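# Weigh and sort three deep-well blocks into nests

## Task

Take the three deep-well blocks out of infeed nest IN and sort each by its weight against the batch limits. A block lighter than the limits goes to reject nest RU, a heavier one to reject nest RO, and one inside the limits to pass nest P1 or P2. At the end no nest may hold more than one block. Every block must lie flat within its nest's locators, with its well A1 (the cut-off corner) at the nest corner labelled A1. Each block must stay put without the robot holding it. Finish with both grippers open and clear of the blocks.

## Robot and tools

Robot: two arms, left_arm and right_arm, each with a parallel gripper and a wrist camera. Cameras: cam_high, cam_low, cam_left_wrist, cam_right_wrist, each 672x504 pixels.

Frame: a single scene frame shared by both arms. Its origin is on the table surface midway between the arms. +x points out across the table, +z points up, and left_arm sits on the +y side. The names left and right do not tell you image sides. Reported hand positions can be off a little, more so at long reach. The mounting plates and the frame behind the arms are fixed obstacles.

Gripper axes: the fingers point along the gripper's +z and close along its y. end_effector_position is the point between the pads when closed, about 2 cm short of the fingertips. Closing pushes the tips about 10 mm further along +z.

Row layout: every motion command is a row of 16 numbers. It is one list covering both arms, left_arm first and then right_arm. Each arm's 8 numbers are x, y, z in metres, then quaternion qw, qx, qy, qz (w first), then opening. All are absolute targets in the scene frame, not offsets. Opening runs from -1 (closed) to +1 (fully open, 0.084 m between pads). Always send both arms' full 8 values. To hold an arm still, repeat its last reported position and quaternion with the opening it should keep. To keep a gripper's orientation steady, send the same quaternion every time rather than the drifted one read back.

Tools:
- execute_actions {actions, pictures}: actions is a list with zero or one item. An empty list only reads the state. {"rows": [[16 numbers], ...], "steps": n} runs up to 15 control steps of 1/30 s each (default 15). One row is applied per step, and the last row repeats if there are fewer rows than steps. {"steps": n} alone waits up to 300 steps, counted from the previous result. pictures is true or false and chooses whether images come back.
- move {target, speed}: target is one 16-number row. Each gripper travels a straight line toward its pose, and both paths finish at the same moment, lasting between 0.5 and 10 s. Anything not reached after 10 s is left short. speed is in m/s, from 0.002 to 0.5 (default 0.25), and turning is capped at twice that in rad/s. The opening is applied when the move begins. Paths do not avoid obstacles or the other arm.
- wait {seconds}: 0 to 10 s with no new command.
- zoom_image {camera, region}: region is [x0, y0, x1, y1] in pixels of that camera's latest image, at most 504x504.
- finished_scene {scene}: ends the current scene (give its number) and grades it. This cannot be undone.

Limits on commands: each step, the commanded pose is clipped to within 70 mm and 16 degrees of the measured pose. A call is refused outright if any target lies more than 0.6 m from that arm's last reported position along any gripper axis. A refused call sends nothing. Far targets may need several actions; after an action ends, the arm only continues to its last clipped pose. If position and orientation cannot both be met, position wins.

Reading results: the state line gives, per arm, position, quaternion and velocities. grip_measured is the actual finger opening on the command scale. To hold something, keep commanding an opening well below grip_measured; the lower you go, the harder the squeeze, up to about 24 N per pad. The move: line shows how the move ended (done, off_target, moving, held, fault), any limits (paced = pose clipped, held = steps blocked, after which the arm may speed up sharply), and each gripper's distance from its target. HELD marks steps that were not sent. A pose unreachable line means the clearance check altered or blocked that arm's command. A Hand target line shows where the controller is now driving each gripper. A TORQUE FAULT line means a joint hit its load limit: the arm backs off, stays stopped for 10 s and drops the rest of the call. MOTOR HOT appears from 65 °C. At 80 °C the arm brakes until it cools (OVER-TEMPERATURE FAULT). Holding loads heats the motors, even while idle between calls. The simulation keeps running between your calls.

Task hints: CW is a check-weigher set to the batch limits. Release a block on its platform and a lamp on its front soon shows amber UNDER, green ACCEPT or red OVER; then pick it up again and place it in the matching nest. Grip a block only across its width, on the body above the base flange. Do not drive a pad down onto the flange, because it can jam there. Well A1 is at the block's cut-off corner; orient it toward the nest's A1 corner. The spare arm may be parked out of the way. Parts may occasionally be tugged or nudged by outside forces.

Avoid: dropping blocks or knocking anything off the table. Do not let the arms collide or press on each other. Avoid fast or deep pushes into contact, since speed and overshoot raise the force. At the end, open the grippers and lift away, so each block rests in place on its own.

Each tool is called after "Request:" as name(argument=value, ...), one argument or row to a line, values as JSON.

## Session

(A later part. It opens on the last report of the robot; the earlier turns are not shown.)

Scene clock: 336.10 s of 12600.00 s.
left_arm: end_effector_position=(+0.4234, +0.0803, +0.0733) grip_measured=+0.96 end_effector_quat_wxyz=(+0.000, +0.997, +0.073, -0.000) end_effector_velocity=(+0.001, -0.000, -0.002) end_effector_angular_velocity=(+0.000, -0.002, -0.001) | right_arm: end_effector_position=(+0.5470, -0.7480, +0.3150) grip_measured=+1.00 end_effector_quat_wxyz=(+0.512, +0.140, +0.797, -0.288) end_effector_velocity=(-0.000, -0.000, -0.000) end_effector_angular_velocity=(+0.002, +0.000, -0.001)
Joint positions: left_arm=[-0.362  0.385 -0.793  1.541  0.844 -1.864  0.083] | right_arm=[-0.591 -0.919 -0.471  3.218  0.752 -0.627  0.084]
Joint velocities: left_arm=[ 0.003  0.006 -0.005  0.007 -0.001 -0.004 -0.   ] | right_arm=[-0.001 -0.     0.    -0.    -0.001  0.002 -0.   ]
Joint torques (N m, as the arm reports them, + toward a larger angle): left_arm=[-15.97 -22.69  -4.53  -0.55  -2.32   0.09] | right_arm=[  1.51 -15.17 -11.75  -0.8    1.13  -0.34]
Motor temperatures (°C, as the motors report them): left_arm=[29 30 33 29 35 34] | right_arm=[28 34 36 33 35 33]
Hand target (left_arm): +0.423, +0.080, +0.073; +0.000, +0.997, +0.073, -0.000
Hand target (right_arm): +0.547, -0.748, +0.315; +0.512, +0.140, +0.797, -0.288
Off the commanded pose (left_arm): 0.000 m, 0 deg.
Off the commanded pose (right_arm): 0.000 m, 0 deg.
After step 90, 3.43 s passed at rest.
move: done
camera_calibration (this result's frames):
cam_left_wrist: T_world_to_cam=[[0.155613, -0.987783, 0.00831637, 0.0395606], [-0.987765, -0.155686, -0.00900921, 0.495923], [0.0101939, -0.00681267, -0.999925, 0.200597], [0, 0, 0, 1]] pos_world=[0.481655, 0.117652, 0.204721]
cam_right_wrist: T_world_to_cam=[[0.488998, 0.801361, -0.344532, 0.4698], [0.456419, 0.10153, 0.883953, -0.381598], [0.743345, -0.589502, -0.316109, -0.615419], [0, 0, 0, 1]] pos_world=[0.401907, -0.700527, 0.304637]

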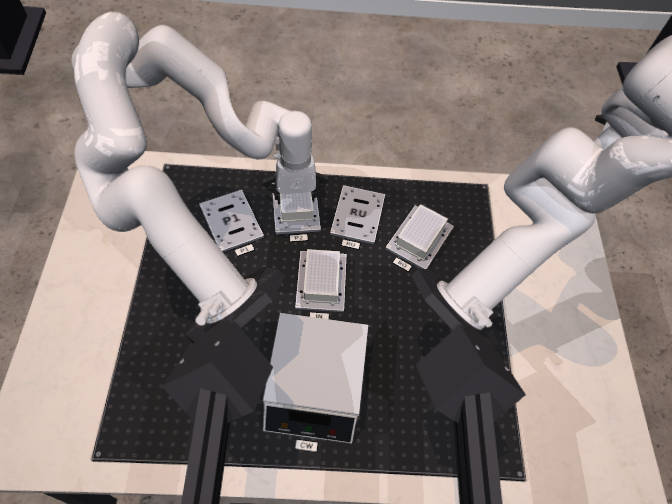

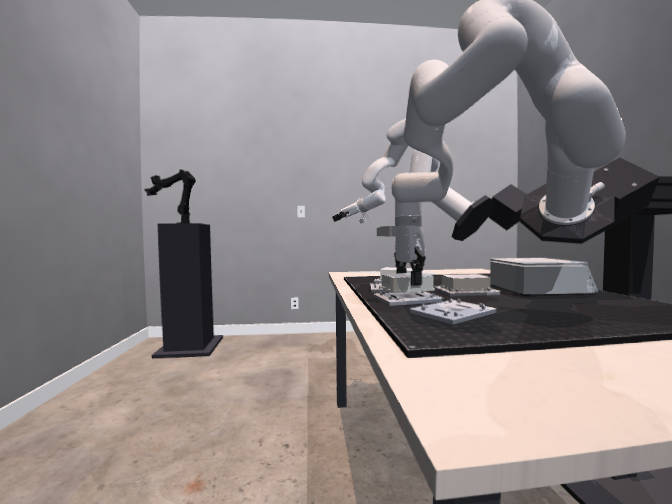

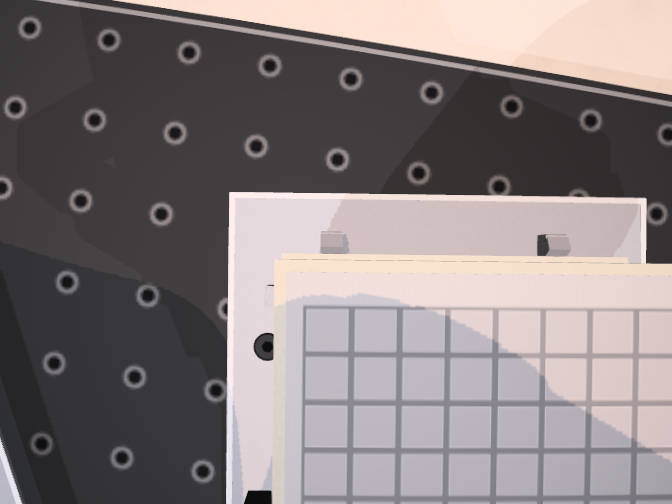

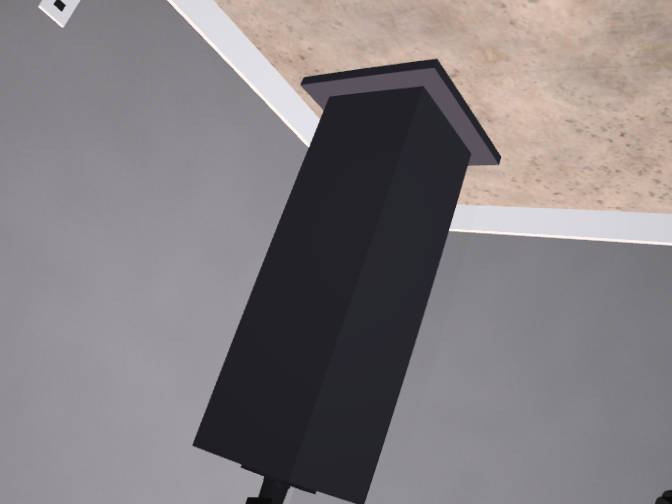

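Matches the earlier view. Seat at ~0.0528.

Request:
move(
  target=[0.4236,0.0801,0.0527,0,0.9973,0.0732,0,0.3,0.547,-0.748,0.315,0.512,0.14,0.797,-0.288,1],
  speed=0.01,
)

Request:
move(
  target=[0.4236,0.0801,0.0527,0,0.9973,0.0732,0,1,0.547,-0.748,0.315,0.512,0.14,0.797,-0.288,1],
  speed=0.01,
)

Request:
move(
  target=[0.4236,0.0801,0.1,0,0.9973,0.0732,0,1,0.547,-0.748,0.315,0.512,0.14,0.797,-0.288,1],
  speed=0.05,
)

Request:
move(
  target=[0.199,0.0005,0.084,0,1,-0.007,0,1,0.547,-0.748,0.315,0.512,0.14,0.797,-0.288,1],
  speed=0.12,
)

Request:
move(
  target=[0.199,0.0005,0.0835,0,1,-0.007,0,1,0.547,-0.748,0.315,0.512,0.14,0.797,-0.288,1],
  speed=0.01,
)

Scene clock: 361.20 s of 12600.00 s.
left_arm: end_effector_position=(+0.4238, +0.0797, +0.0538) grip_measured=+0.96 end_effector_quat_wxyz=(+0.001, +0.997, +0.073, +0.000) end_effector_velocity=(+0.000, -0.001, -0.001) end_effector_angular_velocity=(-0.004, -0.001, -0.000) | right_arm: end_effector_position=(+0.5470, -0.7480, +0.3150) grip_measured=+1.00 end_effector_quat_wxyz=(+0.512, +0.140, +0.797, -0.288) end_effector_velocity=(-0.000, -0.000, +0.000) end_effector_angular_velocity=(-0.001, -0.000, +0.000)
Joint positions: left_arm=[-0.323  0.435 -0.825  1.593  0.828 -1.887  0.083] | right_arm=[-0.591 -0.919 -0.471  3.218  0.752 -0.627  0.084]
Joint velocities: left_arm=[ 0.003  0.004 -0.003  0.006 -0.004 -0.003  0.   ] | right_arm=[-0.001 -0.     0.    -0.002  0.001  0.001 -0.   ]
Joint torques (N m, as the arm reports them, + toward a larger angle): left_arm=[-12.2  -18.14  -4.96   0.13  -2.24   0.16] | right_arm=[  2.22 -15.32 -12.43  -0.89   0.92  -0.26]
Motor temperatures (°C, as the motors report them): left_arm=[29 30 33 29 35 34] | right_arm=[28 34 36 33 35 33]
Hand target (left_arm): +0.424, +0.080, +0.053; +0.000, +0.997, +0.073, -0.000
Hand target (right_arm): +0.547, -0.748, +0.315; +0.512, +0.140, +0.797, -0.288
Off the commanded pose (left_arm): 0.001 m, 0 deg.
Off the commanded pose (right_arm): 0.000 m, 0 deg.
After step 90, 19.83 s passed at rest.
move: done
camera_calibration (this result's frames):
cam_left_wrist: T_world_to_cam=[[0.1553, -0.987824, 0.00929173, 0.0391648], [-0.987804, -0.15539, -0.00982321, 0.496038], [0.0111474, -0.00765286, -0.999909, 0.180766], [0, 0, 0, 1]] pos_world=[0.481891, 0.11715, 0.185259]
cam_right_wrist: T_world_to_cam=[[0.488998, 0.801361, -0.344532, 0.4698], [0.456419, 0.10153, 0.883953, -0.381598], [0.743345, -0.589502, -0.316109, -0.615419], [0, 0, 0, 1]] pos_world=[0.401907, -0.700527, 0.304637]

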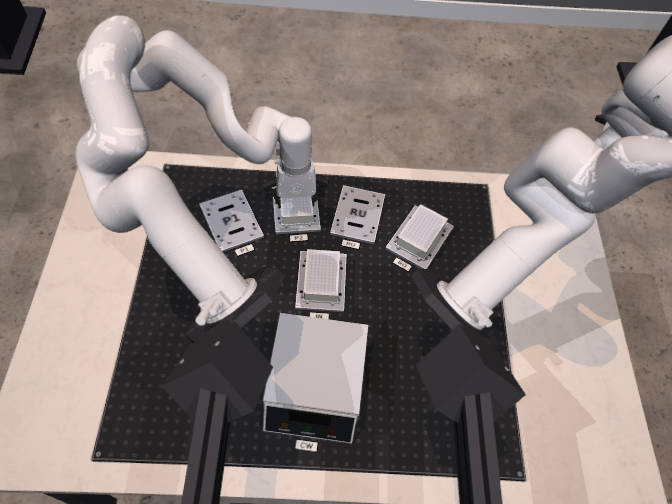

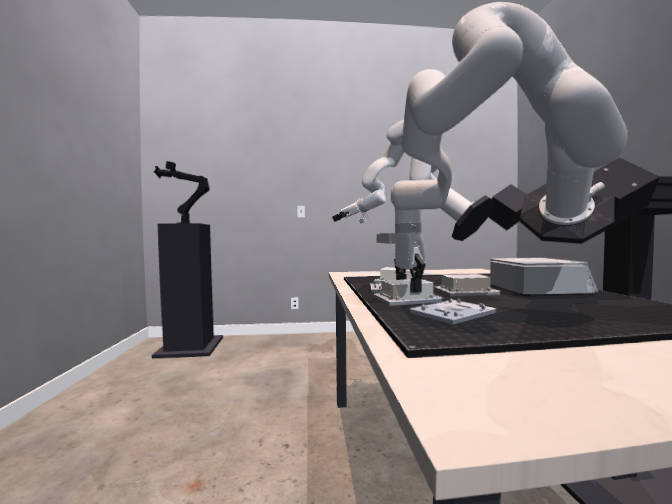

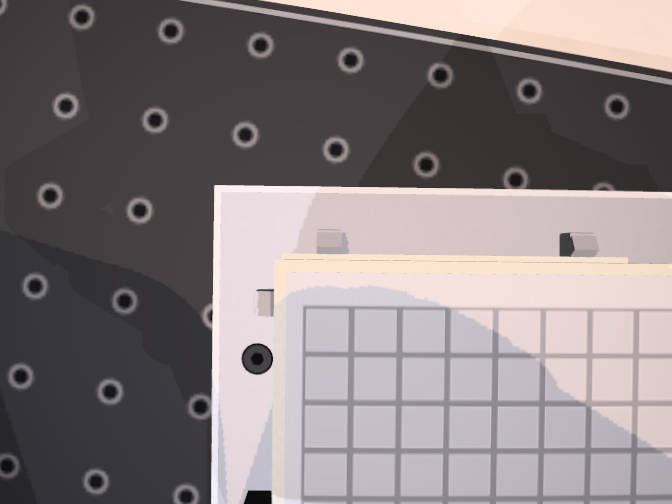

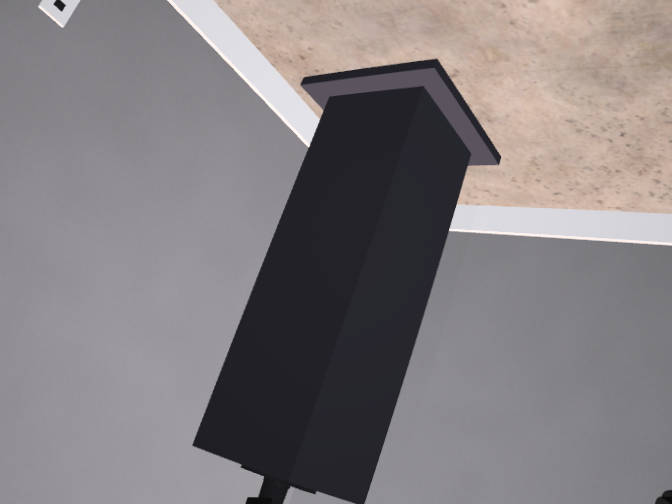

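Scene clock: 361.90 s of 12600.00 s.
left_arm: end_effector_position=(+0.4235, +0.0802, +0.0526) grip_measured=+1.00 end_effector_quat_wxyz=(-0.000, +0.997, +0.073, -0.000) end_effector_velocity=(+0.001, -0.000, +0.001) end_effector_angular_velocity=(-0.001, -0.002, +0.000) | right_arm: end_effector_position=(+0.5470, -0.7480, +0.3150) grip_measured=+1.00 end_effector_quat_wxyz=(+0.512, +0.140, +0.797, -0.288) end_effector_velocity=(-0.000, +0.000, -0.000) end_effector_angular_velocity=(-0.000, +0.001, +0.001)
Joint positions: left_arm=[-0.321  0.437 -0.827  1.595  0.828 -1.888  0.084] | right_arm=[-0.591 -0.919 -0.471  3.218  0.752 -0.627  0.084]
Joint velocities: left_arm=[-0.002 -0.001 -0.     0.    -0.    -0.     0.   ] | right_arm=[-0.001 -0.     0.    -0.001 -0.001 -0.     0.   ]
Joint torques (N m, as the arm reports them, + toward a larger angle): left_arm=[-15.84 -23.02  -3.86  -0.45  -2.09   0.08] | right_arm=[  1.7  -14.71 -12.11  -0.7    0.78  -0.09]
Motor temperatures (°C, as the motors report them): left_arm=[29 30 33 29 35 34] | right_arm=[28 34 36 33 35 33]
Hand target (left_arm): +0.424, +0.080, +0.053; +0.000, +0.997, +0.073, -0.000
Hand target (right_arm): +0.547, -0.748, +0.315; +0.512, +0.140, +0.797, -0.288
Off the commanded pose (left_arm): 0.000 m, 0 deg.
Off the commanded pose (right_arm): 0.000 m, 0 deg.
move: done
camera_calibration (this result's frames):
cam_left_wrist: T_world_to_cam=[[0.155533, -0.987799, 0.00796625, 0.0396562], [-0.98778, -0.155602, -0.00885344, 0.495793], [0.00998498, -0.0064919, -0.999929, 0.179964], [0, 0, 0, 1]] pos_world=[0.48177, 0.117487, 0.184025]
cam_right_wrist: T_world_to_cam=[[0.488998, 0.801361, -0.344532, 0.4698], [0.456419, 0.10153, 0.883953, -0.381598], [0.743345, -0.589502, -0.316109, -0.615419], [0, 0, 0, 1]] pos_world=[0.401907, -0.700527, 0.304637]

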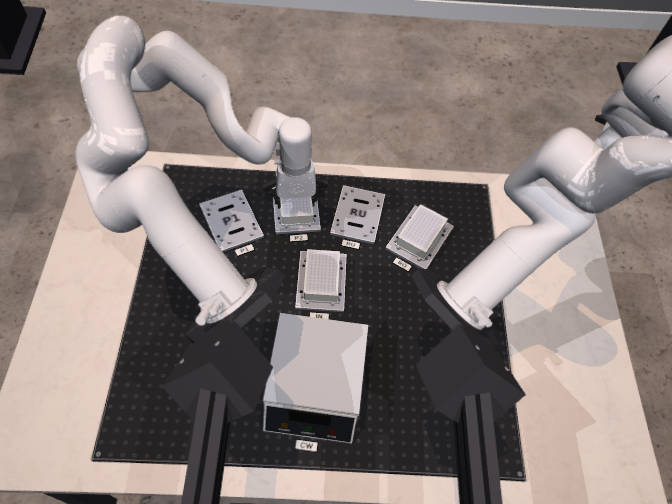

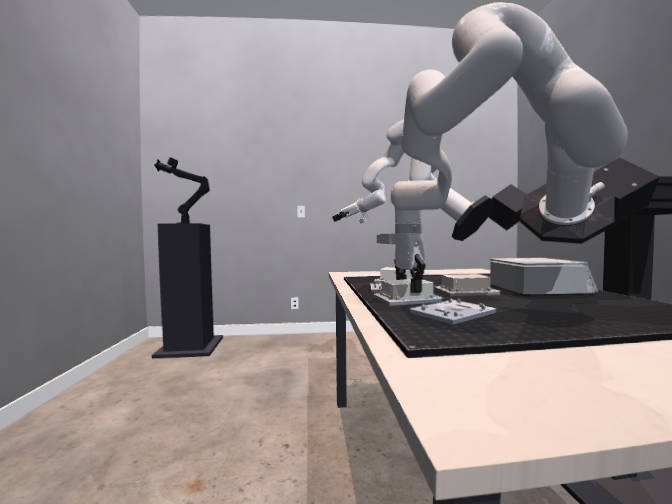

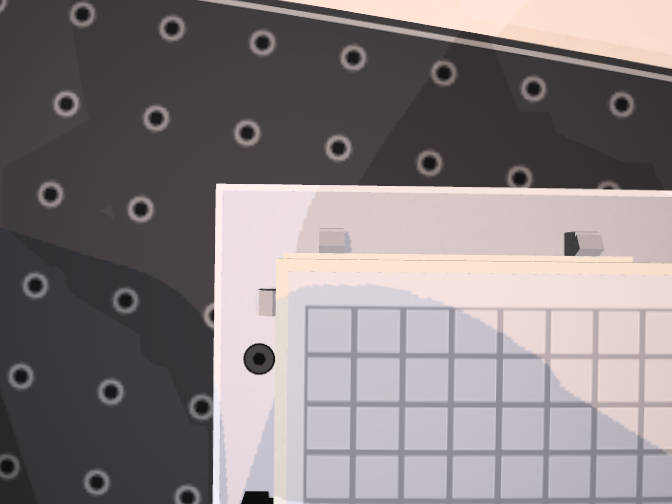

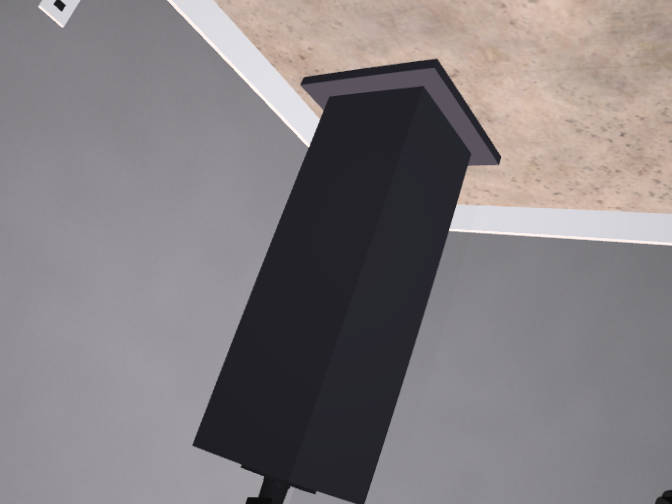

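Scene clock: 363.30 s of 12600.00 s.
left_arm: end_effector_position=(+0.4235, +0.0802, +0.0997) grip_measured=+1.00 end_effector_quat_wxyz=(-0.000, +0.997, +0.073, +0.000) end_effector_velocity=(-0.000, +0.000, +0.002) end_effector_angular_velocity=(-0.000, +0.001, +0.001) | right_arm: end_effector_position=(+0.5470, -0.7480, +0.3150) grip_measured=+1.00 end_effector_quat_wxyz=(+0.512, +0.140, +0.797, -0.288) end_effector_velocity=(+0.001, +0.000, +0.001) end_effector_angular_velocity=(-0.001, -0.003, +0.001)
Joint positions: left_arm=[-0.418  0.322 -0.757  1.467  0.869 -1.83   0.084] | right_arm=[-0.591 -0.919 -0.471  3.218  0.752 -0.627  0.084]
Joint velocities: left_arm=[-0.004 -0.005  0.003 -0.006  0.002  0.003 -0.   ] | right_arm=[ 0.001  0.    -0.    -0.001  0.002  0.001  0.   ]
Joint torques (N m, as the arm reports them, + toward a larger angle): left_arm=[-15.36 -21.8   -5.42  -0.61  -2.17   0.1 ] | right_arm=[  0.93 -14.91 -12.56  -0.6    0.77  -0.29]
Motor temperatures (°C, as the motors report them): left_arm=[29 30 33 29 35 34] | right_arm=[28 34 36 33 35 33]
Hand target (left_arm): +0.424, +0.080, +0.100; -0.000, +0.997, +0.073, +0.000
Hand target (right_arm): +0.547, -0.748, +0.315; +0.512, +0.140, +0.797, -0.288
Off the commanded pose (left_arm): 0.000 m, 0 deg.
Off the commanded pose (right_arm): 0.000 m, 0 deg.
move: done
camera_calibration (this result's frames):
cam_left_wrist: T_world_to_cam=[[0.155516, -0.987802, 0.00785204, 0.039369], [-0.98778, -0.155586, -0.00917165, 0.496267], [0.0102814, -0.00632975, -0.999927, 0.226914], [0, 0, 0, 1]] pos_world=[0.481747, 0.117537, 0.23114]
cam_right_wrist: T_world_to_cam=[[0.488998, 0.801361, -0.344532, 0.4698], [0.456419, 0.10153, 0.883953, -0.381598], [0.743345, -0.589502, -0.316109, -0.615419], [0, 0, 0, 1]] pos_world=[0.401907, -0.700527, 0.304637]

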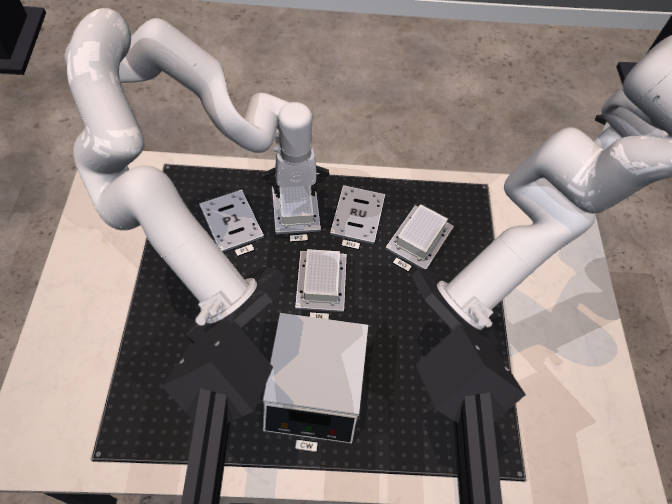

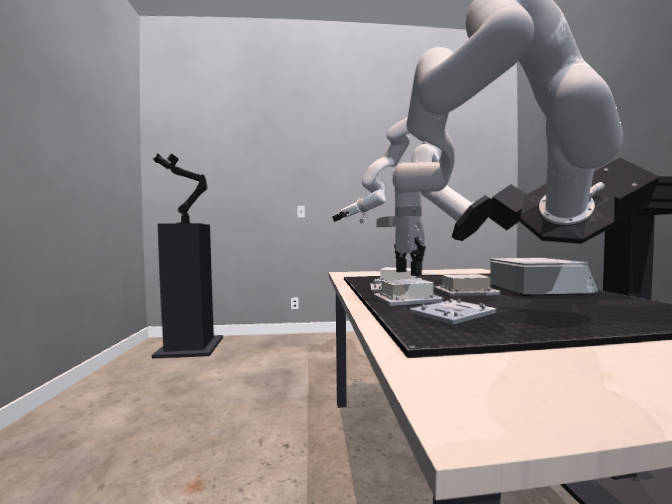

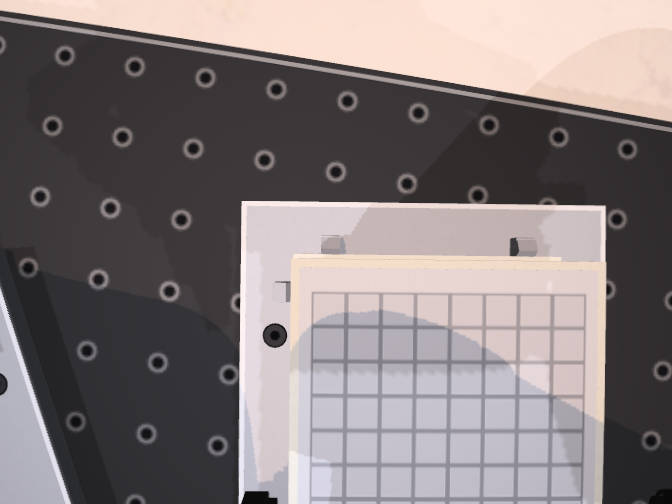

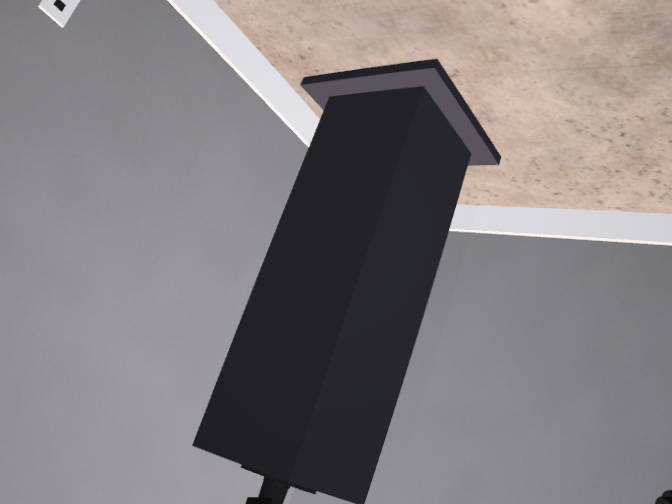

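Scene clock: 365.83 s of 12600.00 s.
left_arm: end_effector_position=(+0.1994, +0.0013, +0.0839) grip_measured=+1.00 end_effector_quat_wxyz=(+0.001, +1.000, -0.007, +0.000) end_effector_velocity=(-0.003, -0.002, +0.000) end_effector_angular_velocity=(-0.001, +0.000, -0.001) | right_arm: end_effector_position=(+0.5470, -0.7480, +0.3150) grip_measured=+1.00 end_effector_quat_wxyz=(+0.512, +0.140, +0.797, -0.288) end_effector_velocity=(-0.000, -0.001, -0.000) end_effector_angular_velocity=(-0.002, +0.001, -0.000)
Joint positions: left_arm=[-0.731  0.779 -0.651  1.618  0.903 -2.396  0.084] | right_arm=[-0.591 -0.919 -0.471  3.218  0.752 -0.627  0.084]
Joint velocities: left_arm=[-0.007  0.009 -0.004 -0.001 -0.002 -0.006  0.   ] | right_arm=[-0.002  0.    -0.    -0.001  0.001  0.     0.   ]
Joint torques (N m, as the arm reports them, + toward a larger angle): left_arm=[-14.64 -19.04  -3.04  -0.4   -2.12  -0.02] | right_arm=[  1.47 -15.6  -12.25  -0.69   0.91  -0.36]
Motor temperatures (°C, as the motors report them): left_arm=[29 30 33 29 35 34] | right_arm=[28 34 36 33 35 33]
Hand target (left_arm): +0.199, +0.001, +0.084; +0.000, +1.000, -0.007, +0.000
Hand target (right_arm): +0.547, -0.748, +0.315; +0.512, +0.140, +0.797, -0.288
Off the commanded pose (left_arm): 0.001 m, 0 deg.
Off the commanded pose (right_arm): 0.000 m, 0 deg.
move: done
camera_calibration (this result's frames):
cam_left_wrist: T_world_to_cam=[[-0.00383566, -0.999951, 0.00917602, 0.0280389], [-0.999949, 0.00374934, -0.00940557, 0.264675], [0.0093707, -0.00921163, -0.999914, 0.213091], [0, 0, 0, 1]] pos_world=[0.262772, 0.0290081, 0.215305]
cam_right_wrist: T_world_to_cam=[[0.488998, 0.801361, -0.344532, 0.4698], [0.456419, 0.10153, 0.883953, -0.381598], [0.743346, -0.589502, -0.316109, -0.615419], [0, 0, 0, 1]] pos_world=[0.401907, -0.700527, 0.304637]

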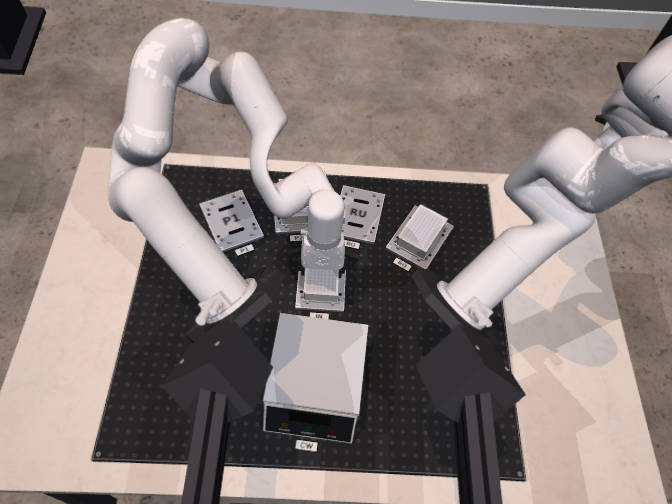

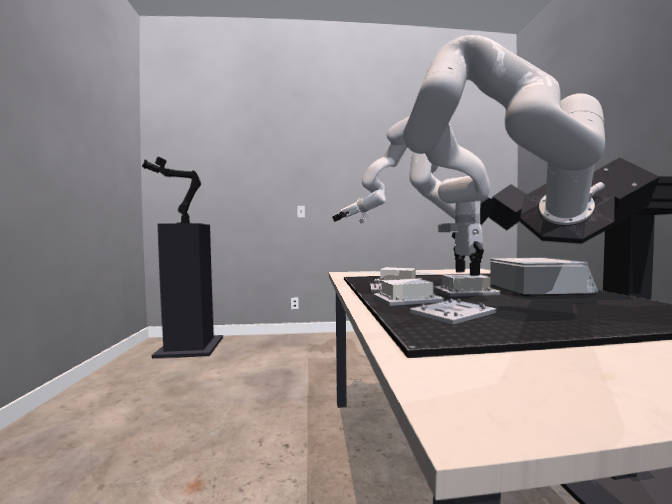

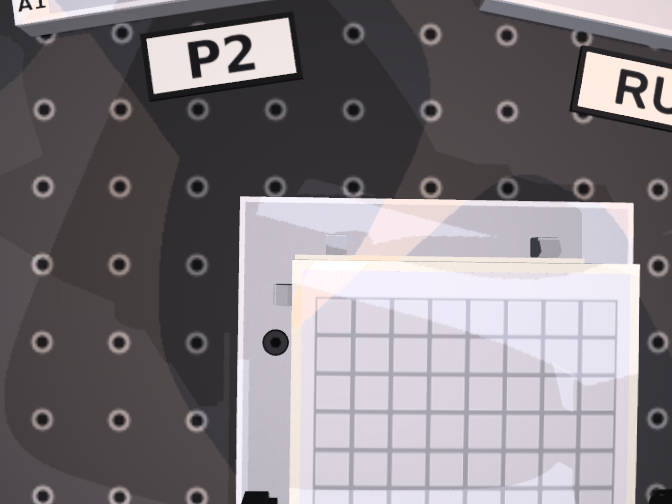

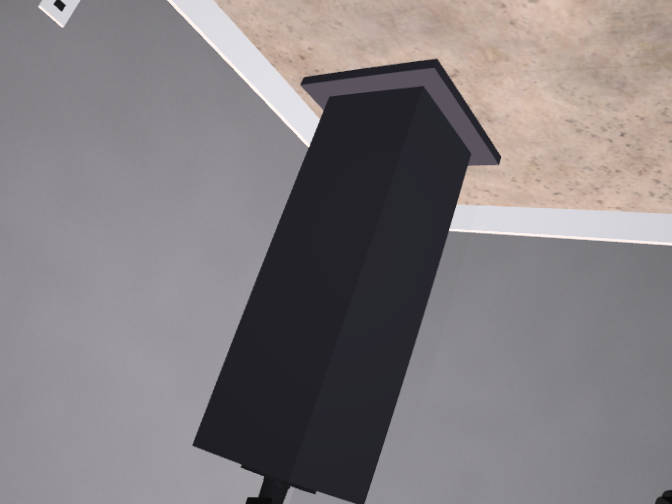

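Scene clock: 366.53 s of 12600.00 s.
left_arm: end_effector_position=(+0.1990, +0.0005, +0.0835) grip_measured=+1.00 end_effector_quat_wxyz=(+0.000, +1.000, -0.007, +0.000) end_effector_velocity=(+0.000, +0.000, -0.001) end_effector_angular_velocity=(+0.002, -0.000, +0.000) | right_arm: end_effector_position=(+0.5470, -0.7480, +0.3150) grip_measured=+1.00 end_effector_quat_wxyz=(+0.512, +0.140, +0.797, -0.288) end_effector_velocity=(+0.000, +0.000, +0.000) end_effector_angular_velocity=(+0.000, -0.001, +0.001)
Joint positions: left_arm=[-0.733  0.783 -0.654  1.616  0.903 -2.396  0.084] | right_arm=[-0.591 -0.919 -0.471  3.218  0.752 -0.627  0.084]
Joint velocities: left_arm=[ 0.     0.002 -0.002 -0.001  0.002  0.    -0.   ] | right_arm=[ 0.001 -0.    -0.    -0.001  0.     0.001 -0.   ]
Joint torques (N m, as the arm reports them, + toward a larger angle): left_arm=[-14.96 -19.18  -2.86  -0.52  -2.01   0.05] | right_arm=[  1.37 -15.06 -12.2   -0.72   1.05  -0.36]
Motor temperatures (°C, as the motors report them): left_arm=[29 30 33 29 35 34] | right_arm=[28 34 36 33 35 33]
Hand target (left_arm): +0.199, +0.001, +0.083; +0.000, +1.000, -0.007, -0.000
Hand target (right_arm): +0.547, -0.748, +0.315; +0.512, +0.140, +0.797, -0.288
Off the commanded pose (left_arm): 0.000 m, 0 deg.
Off the commanded pose (right_arm): 0.000 m, 0 deg.
move: done
camera_calibration (this result's frames):
cam_left_wrist: T_world_to_cam=[[-0.0043409, -0.999957, 0.0082326, 0.027483], [-0.99995, 0.00426601, -0.00909312, 0.264278], [0.0090576, -0.00827166, -0.999925, 0.212803], [0, 0, 0, 1]] pos_world=[0.262456, 0.0281147, 0.214964]
cam_right_wrist: T_world_to_cam=[[0.488998, 0.801361, -0.344532, 0.4698], [0.456419, 0.10153, 0.883953, -0.381598], [0.743345, -0.589502, -0.316109, -0.615419], [0, 0, 0, 1]] pos_world=[0.401907, -0.700527, 0.304637]

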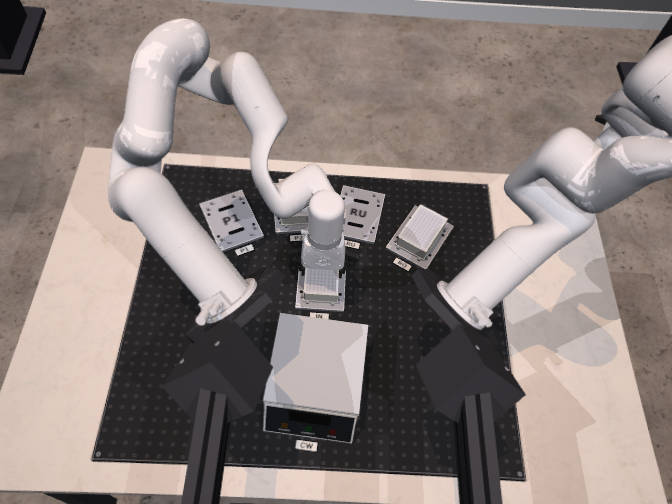

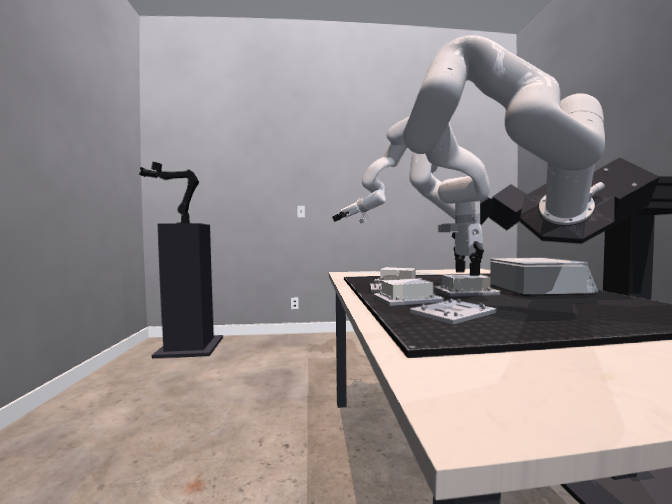

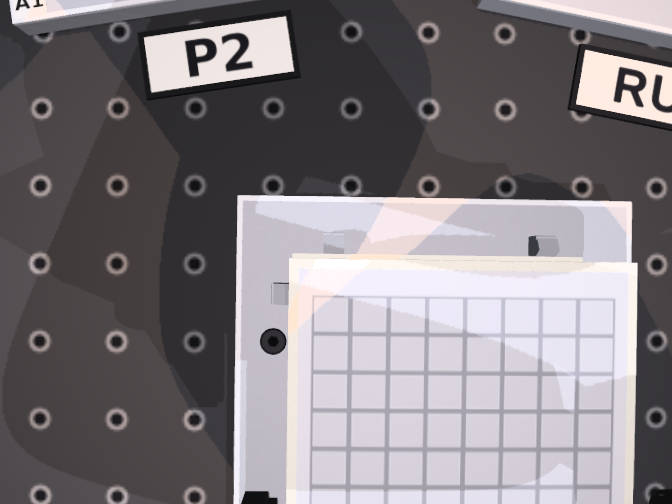

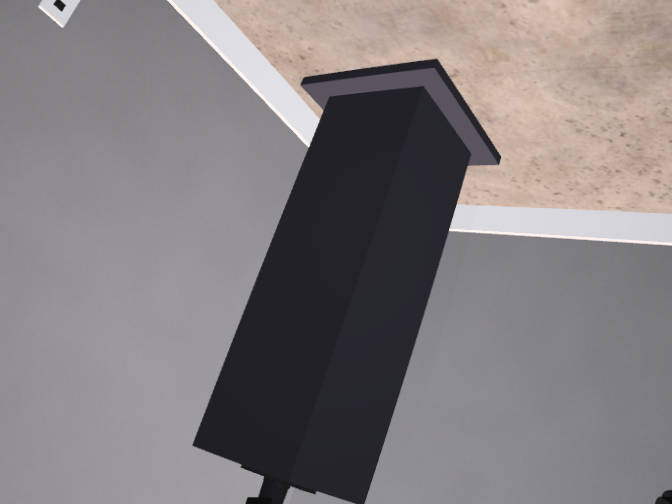

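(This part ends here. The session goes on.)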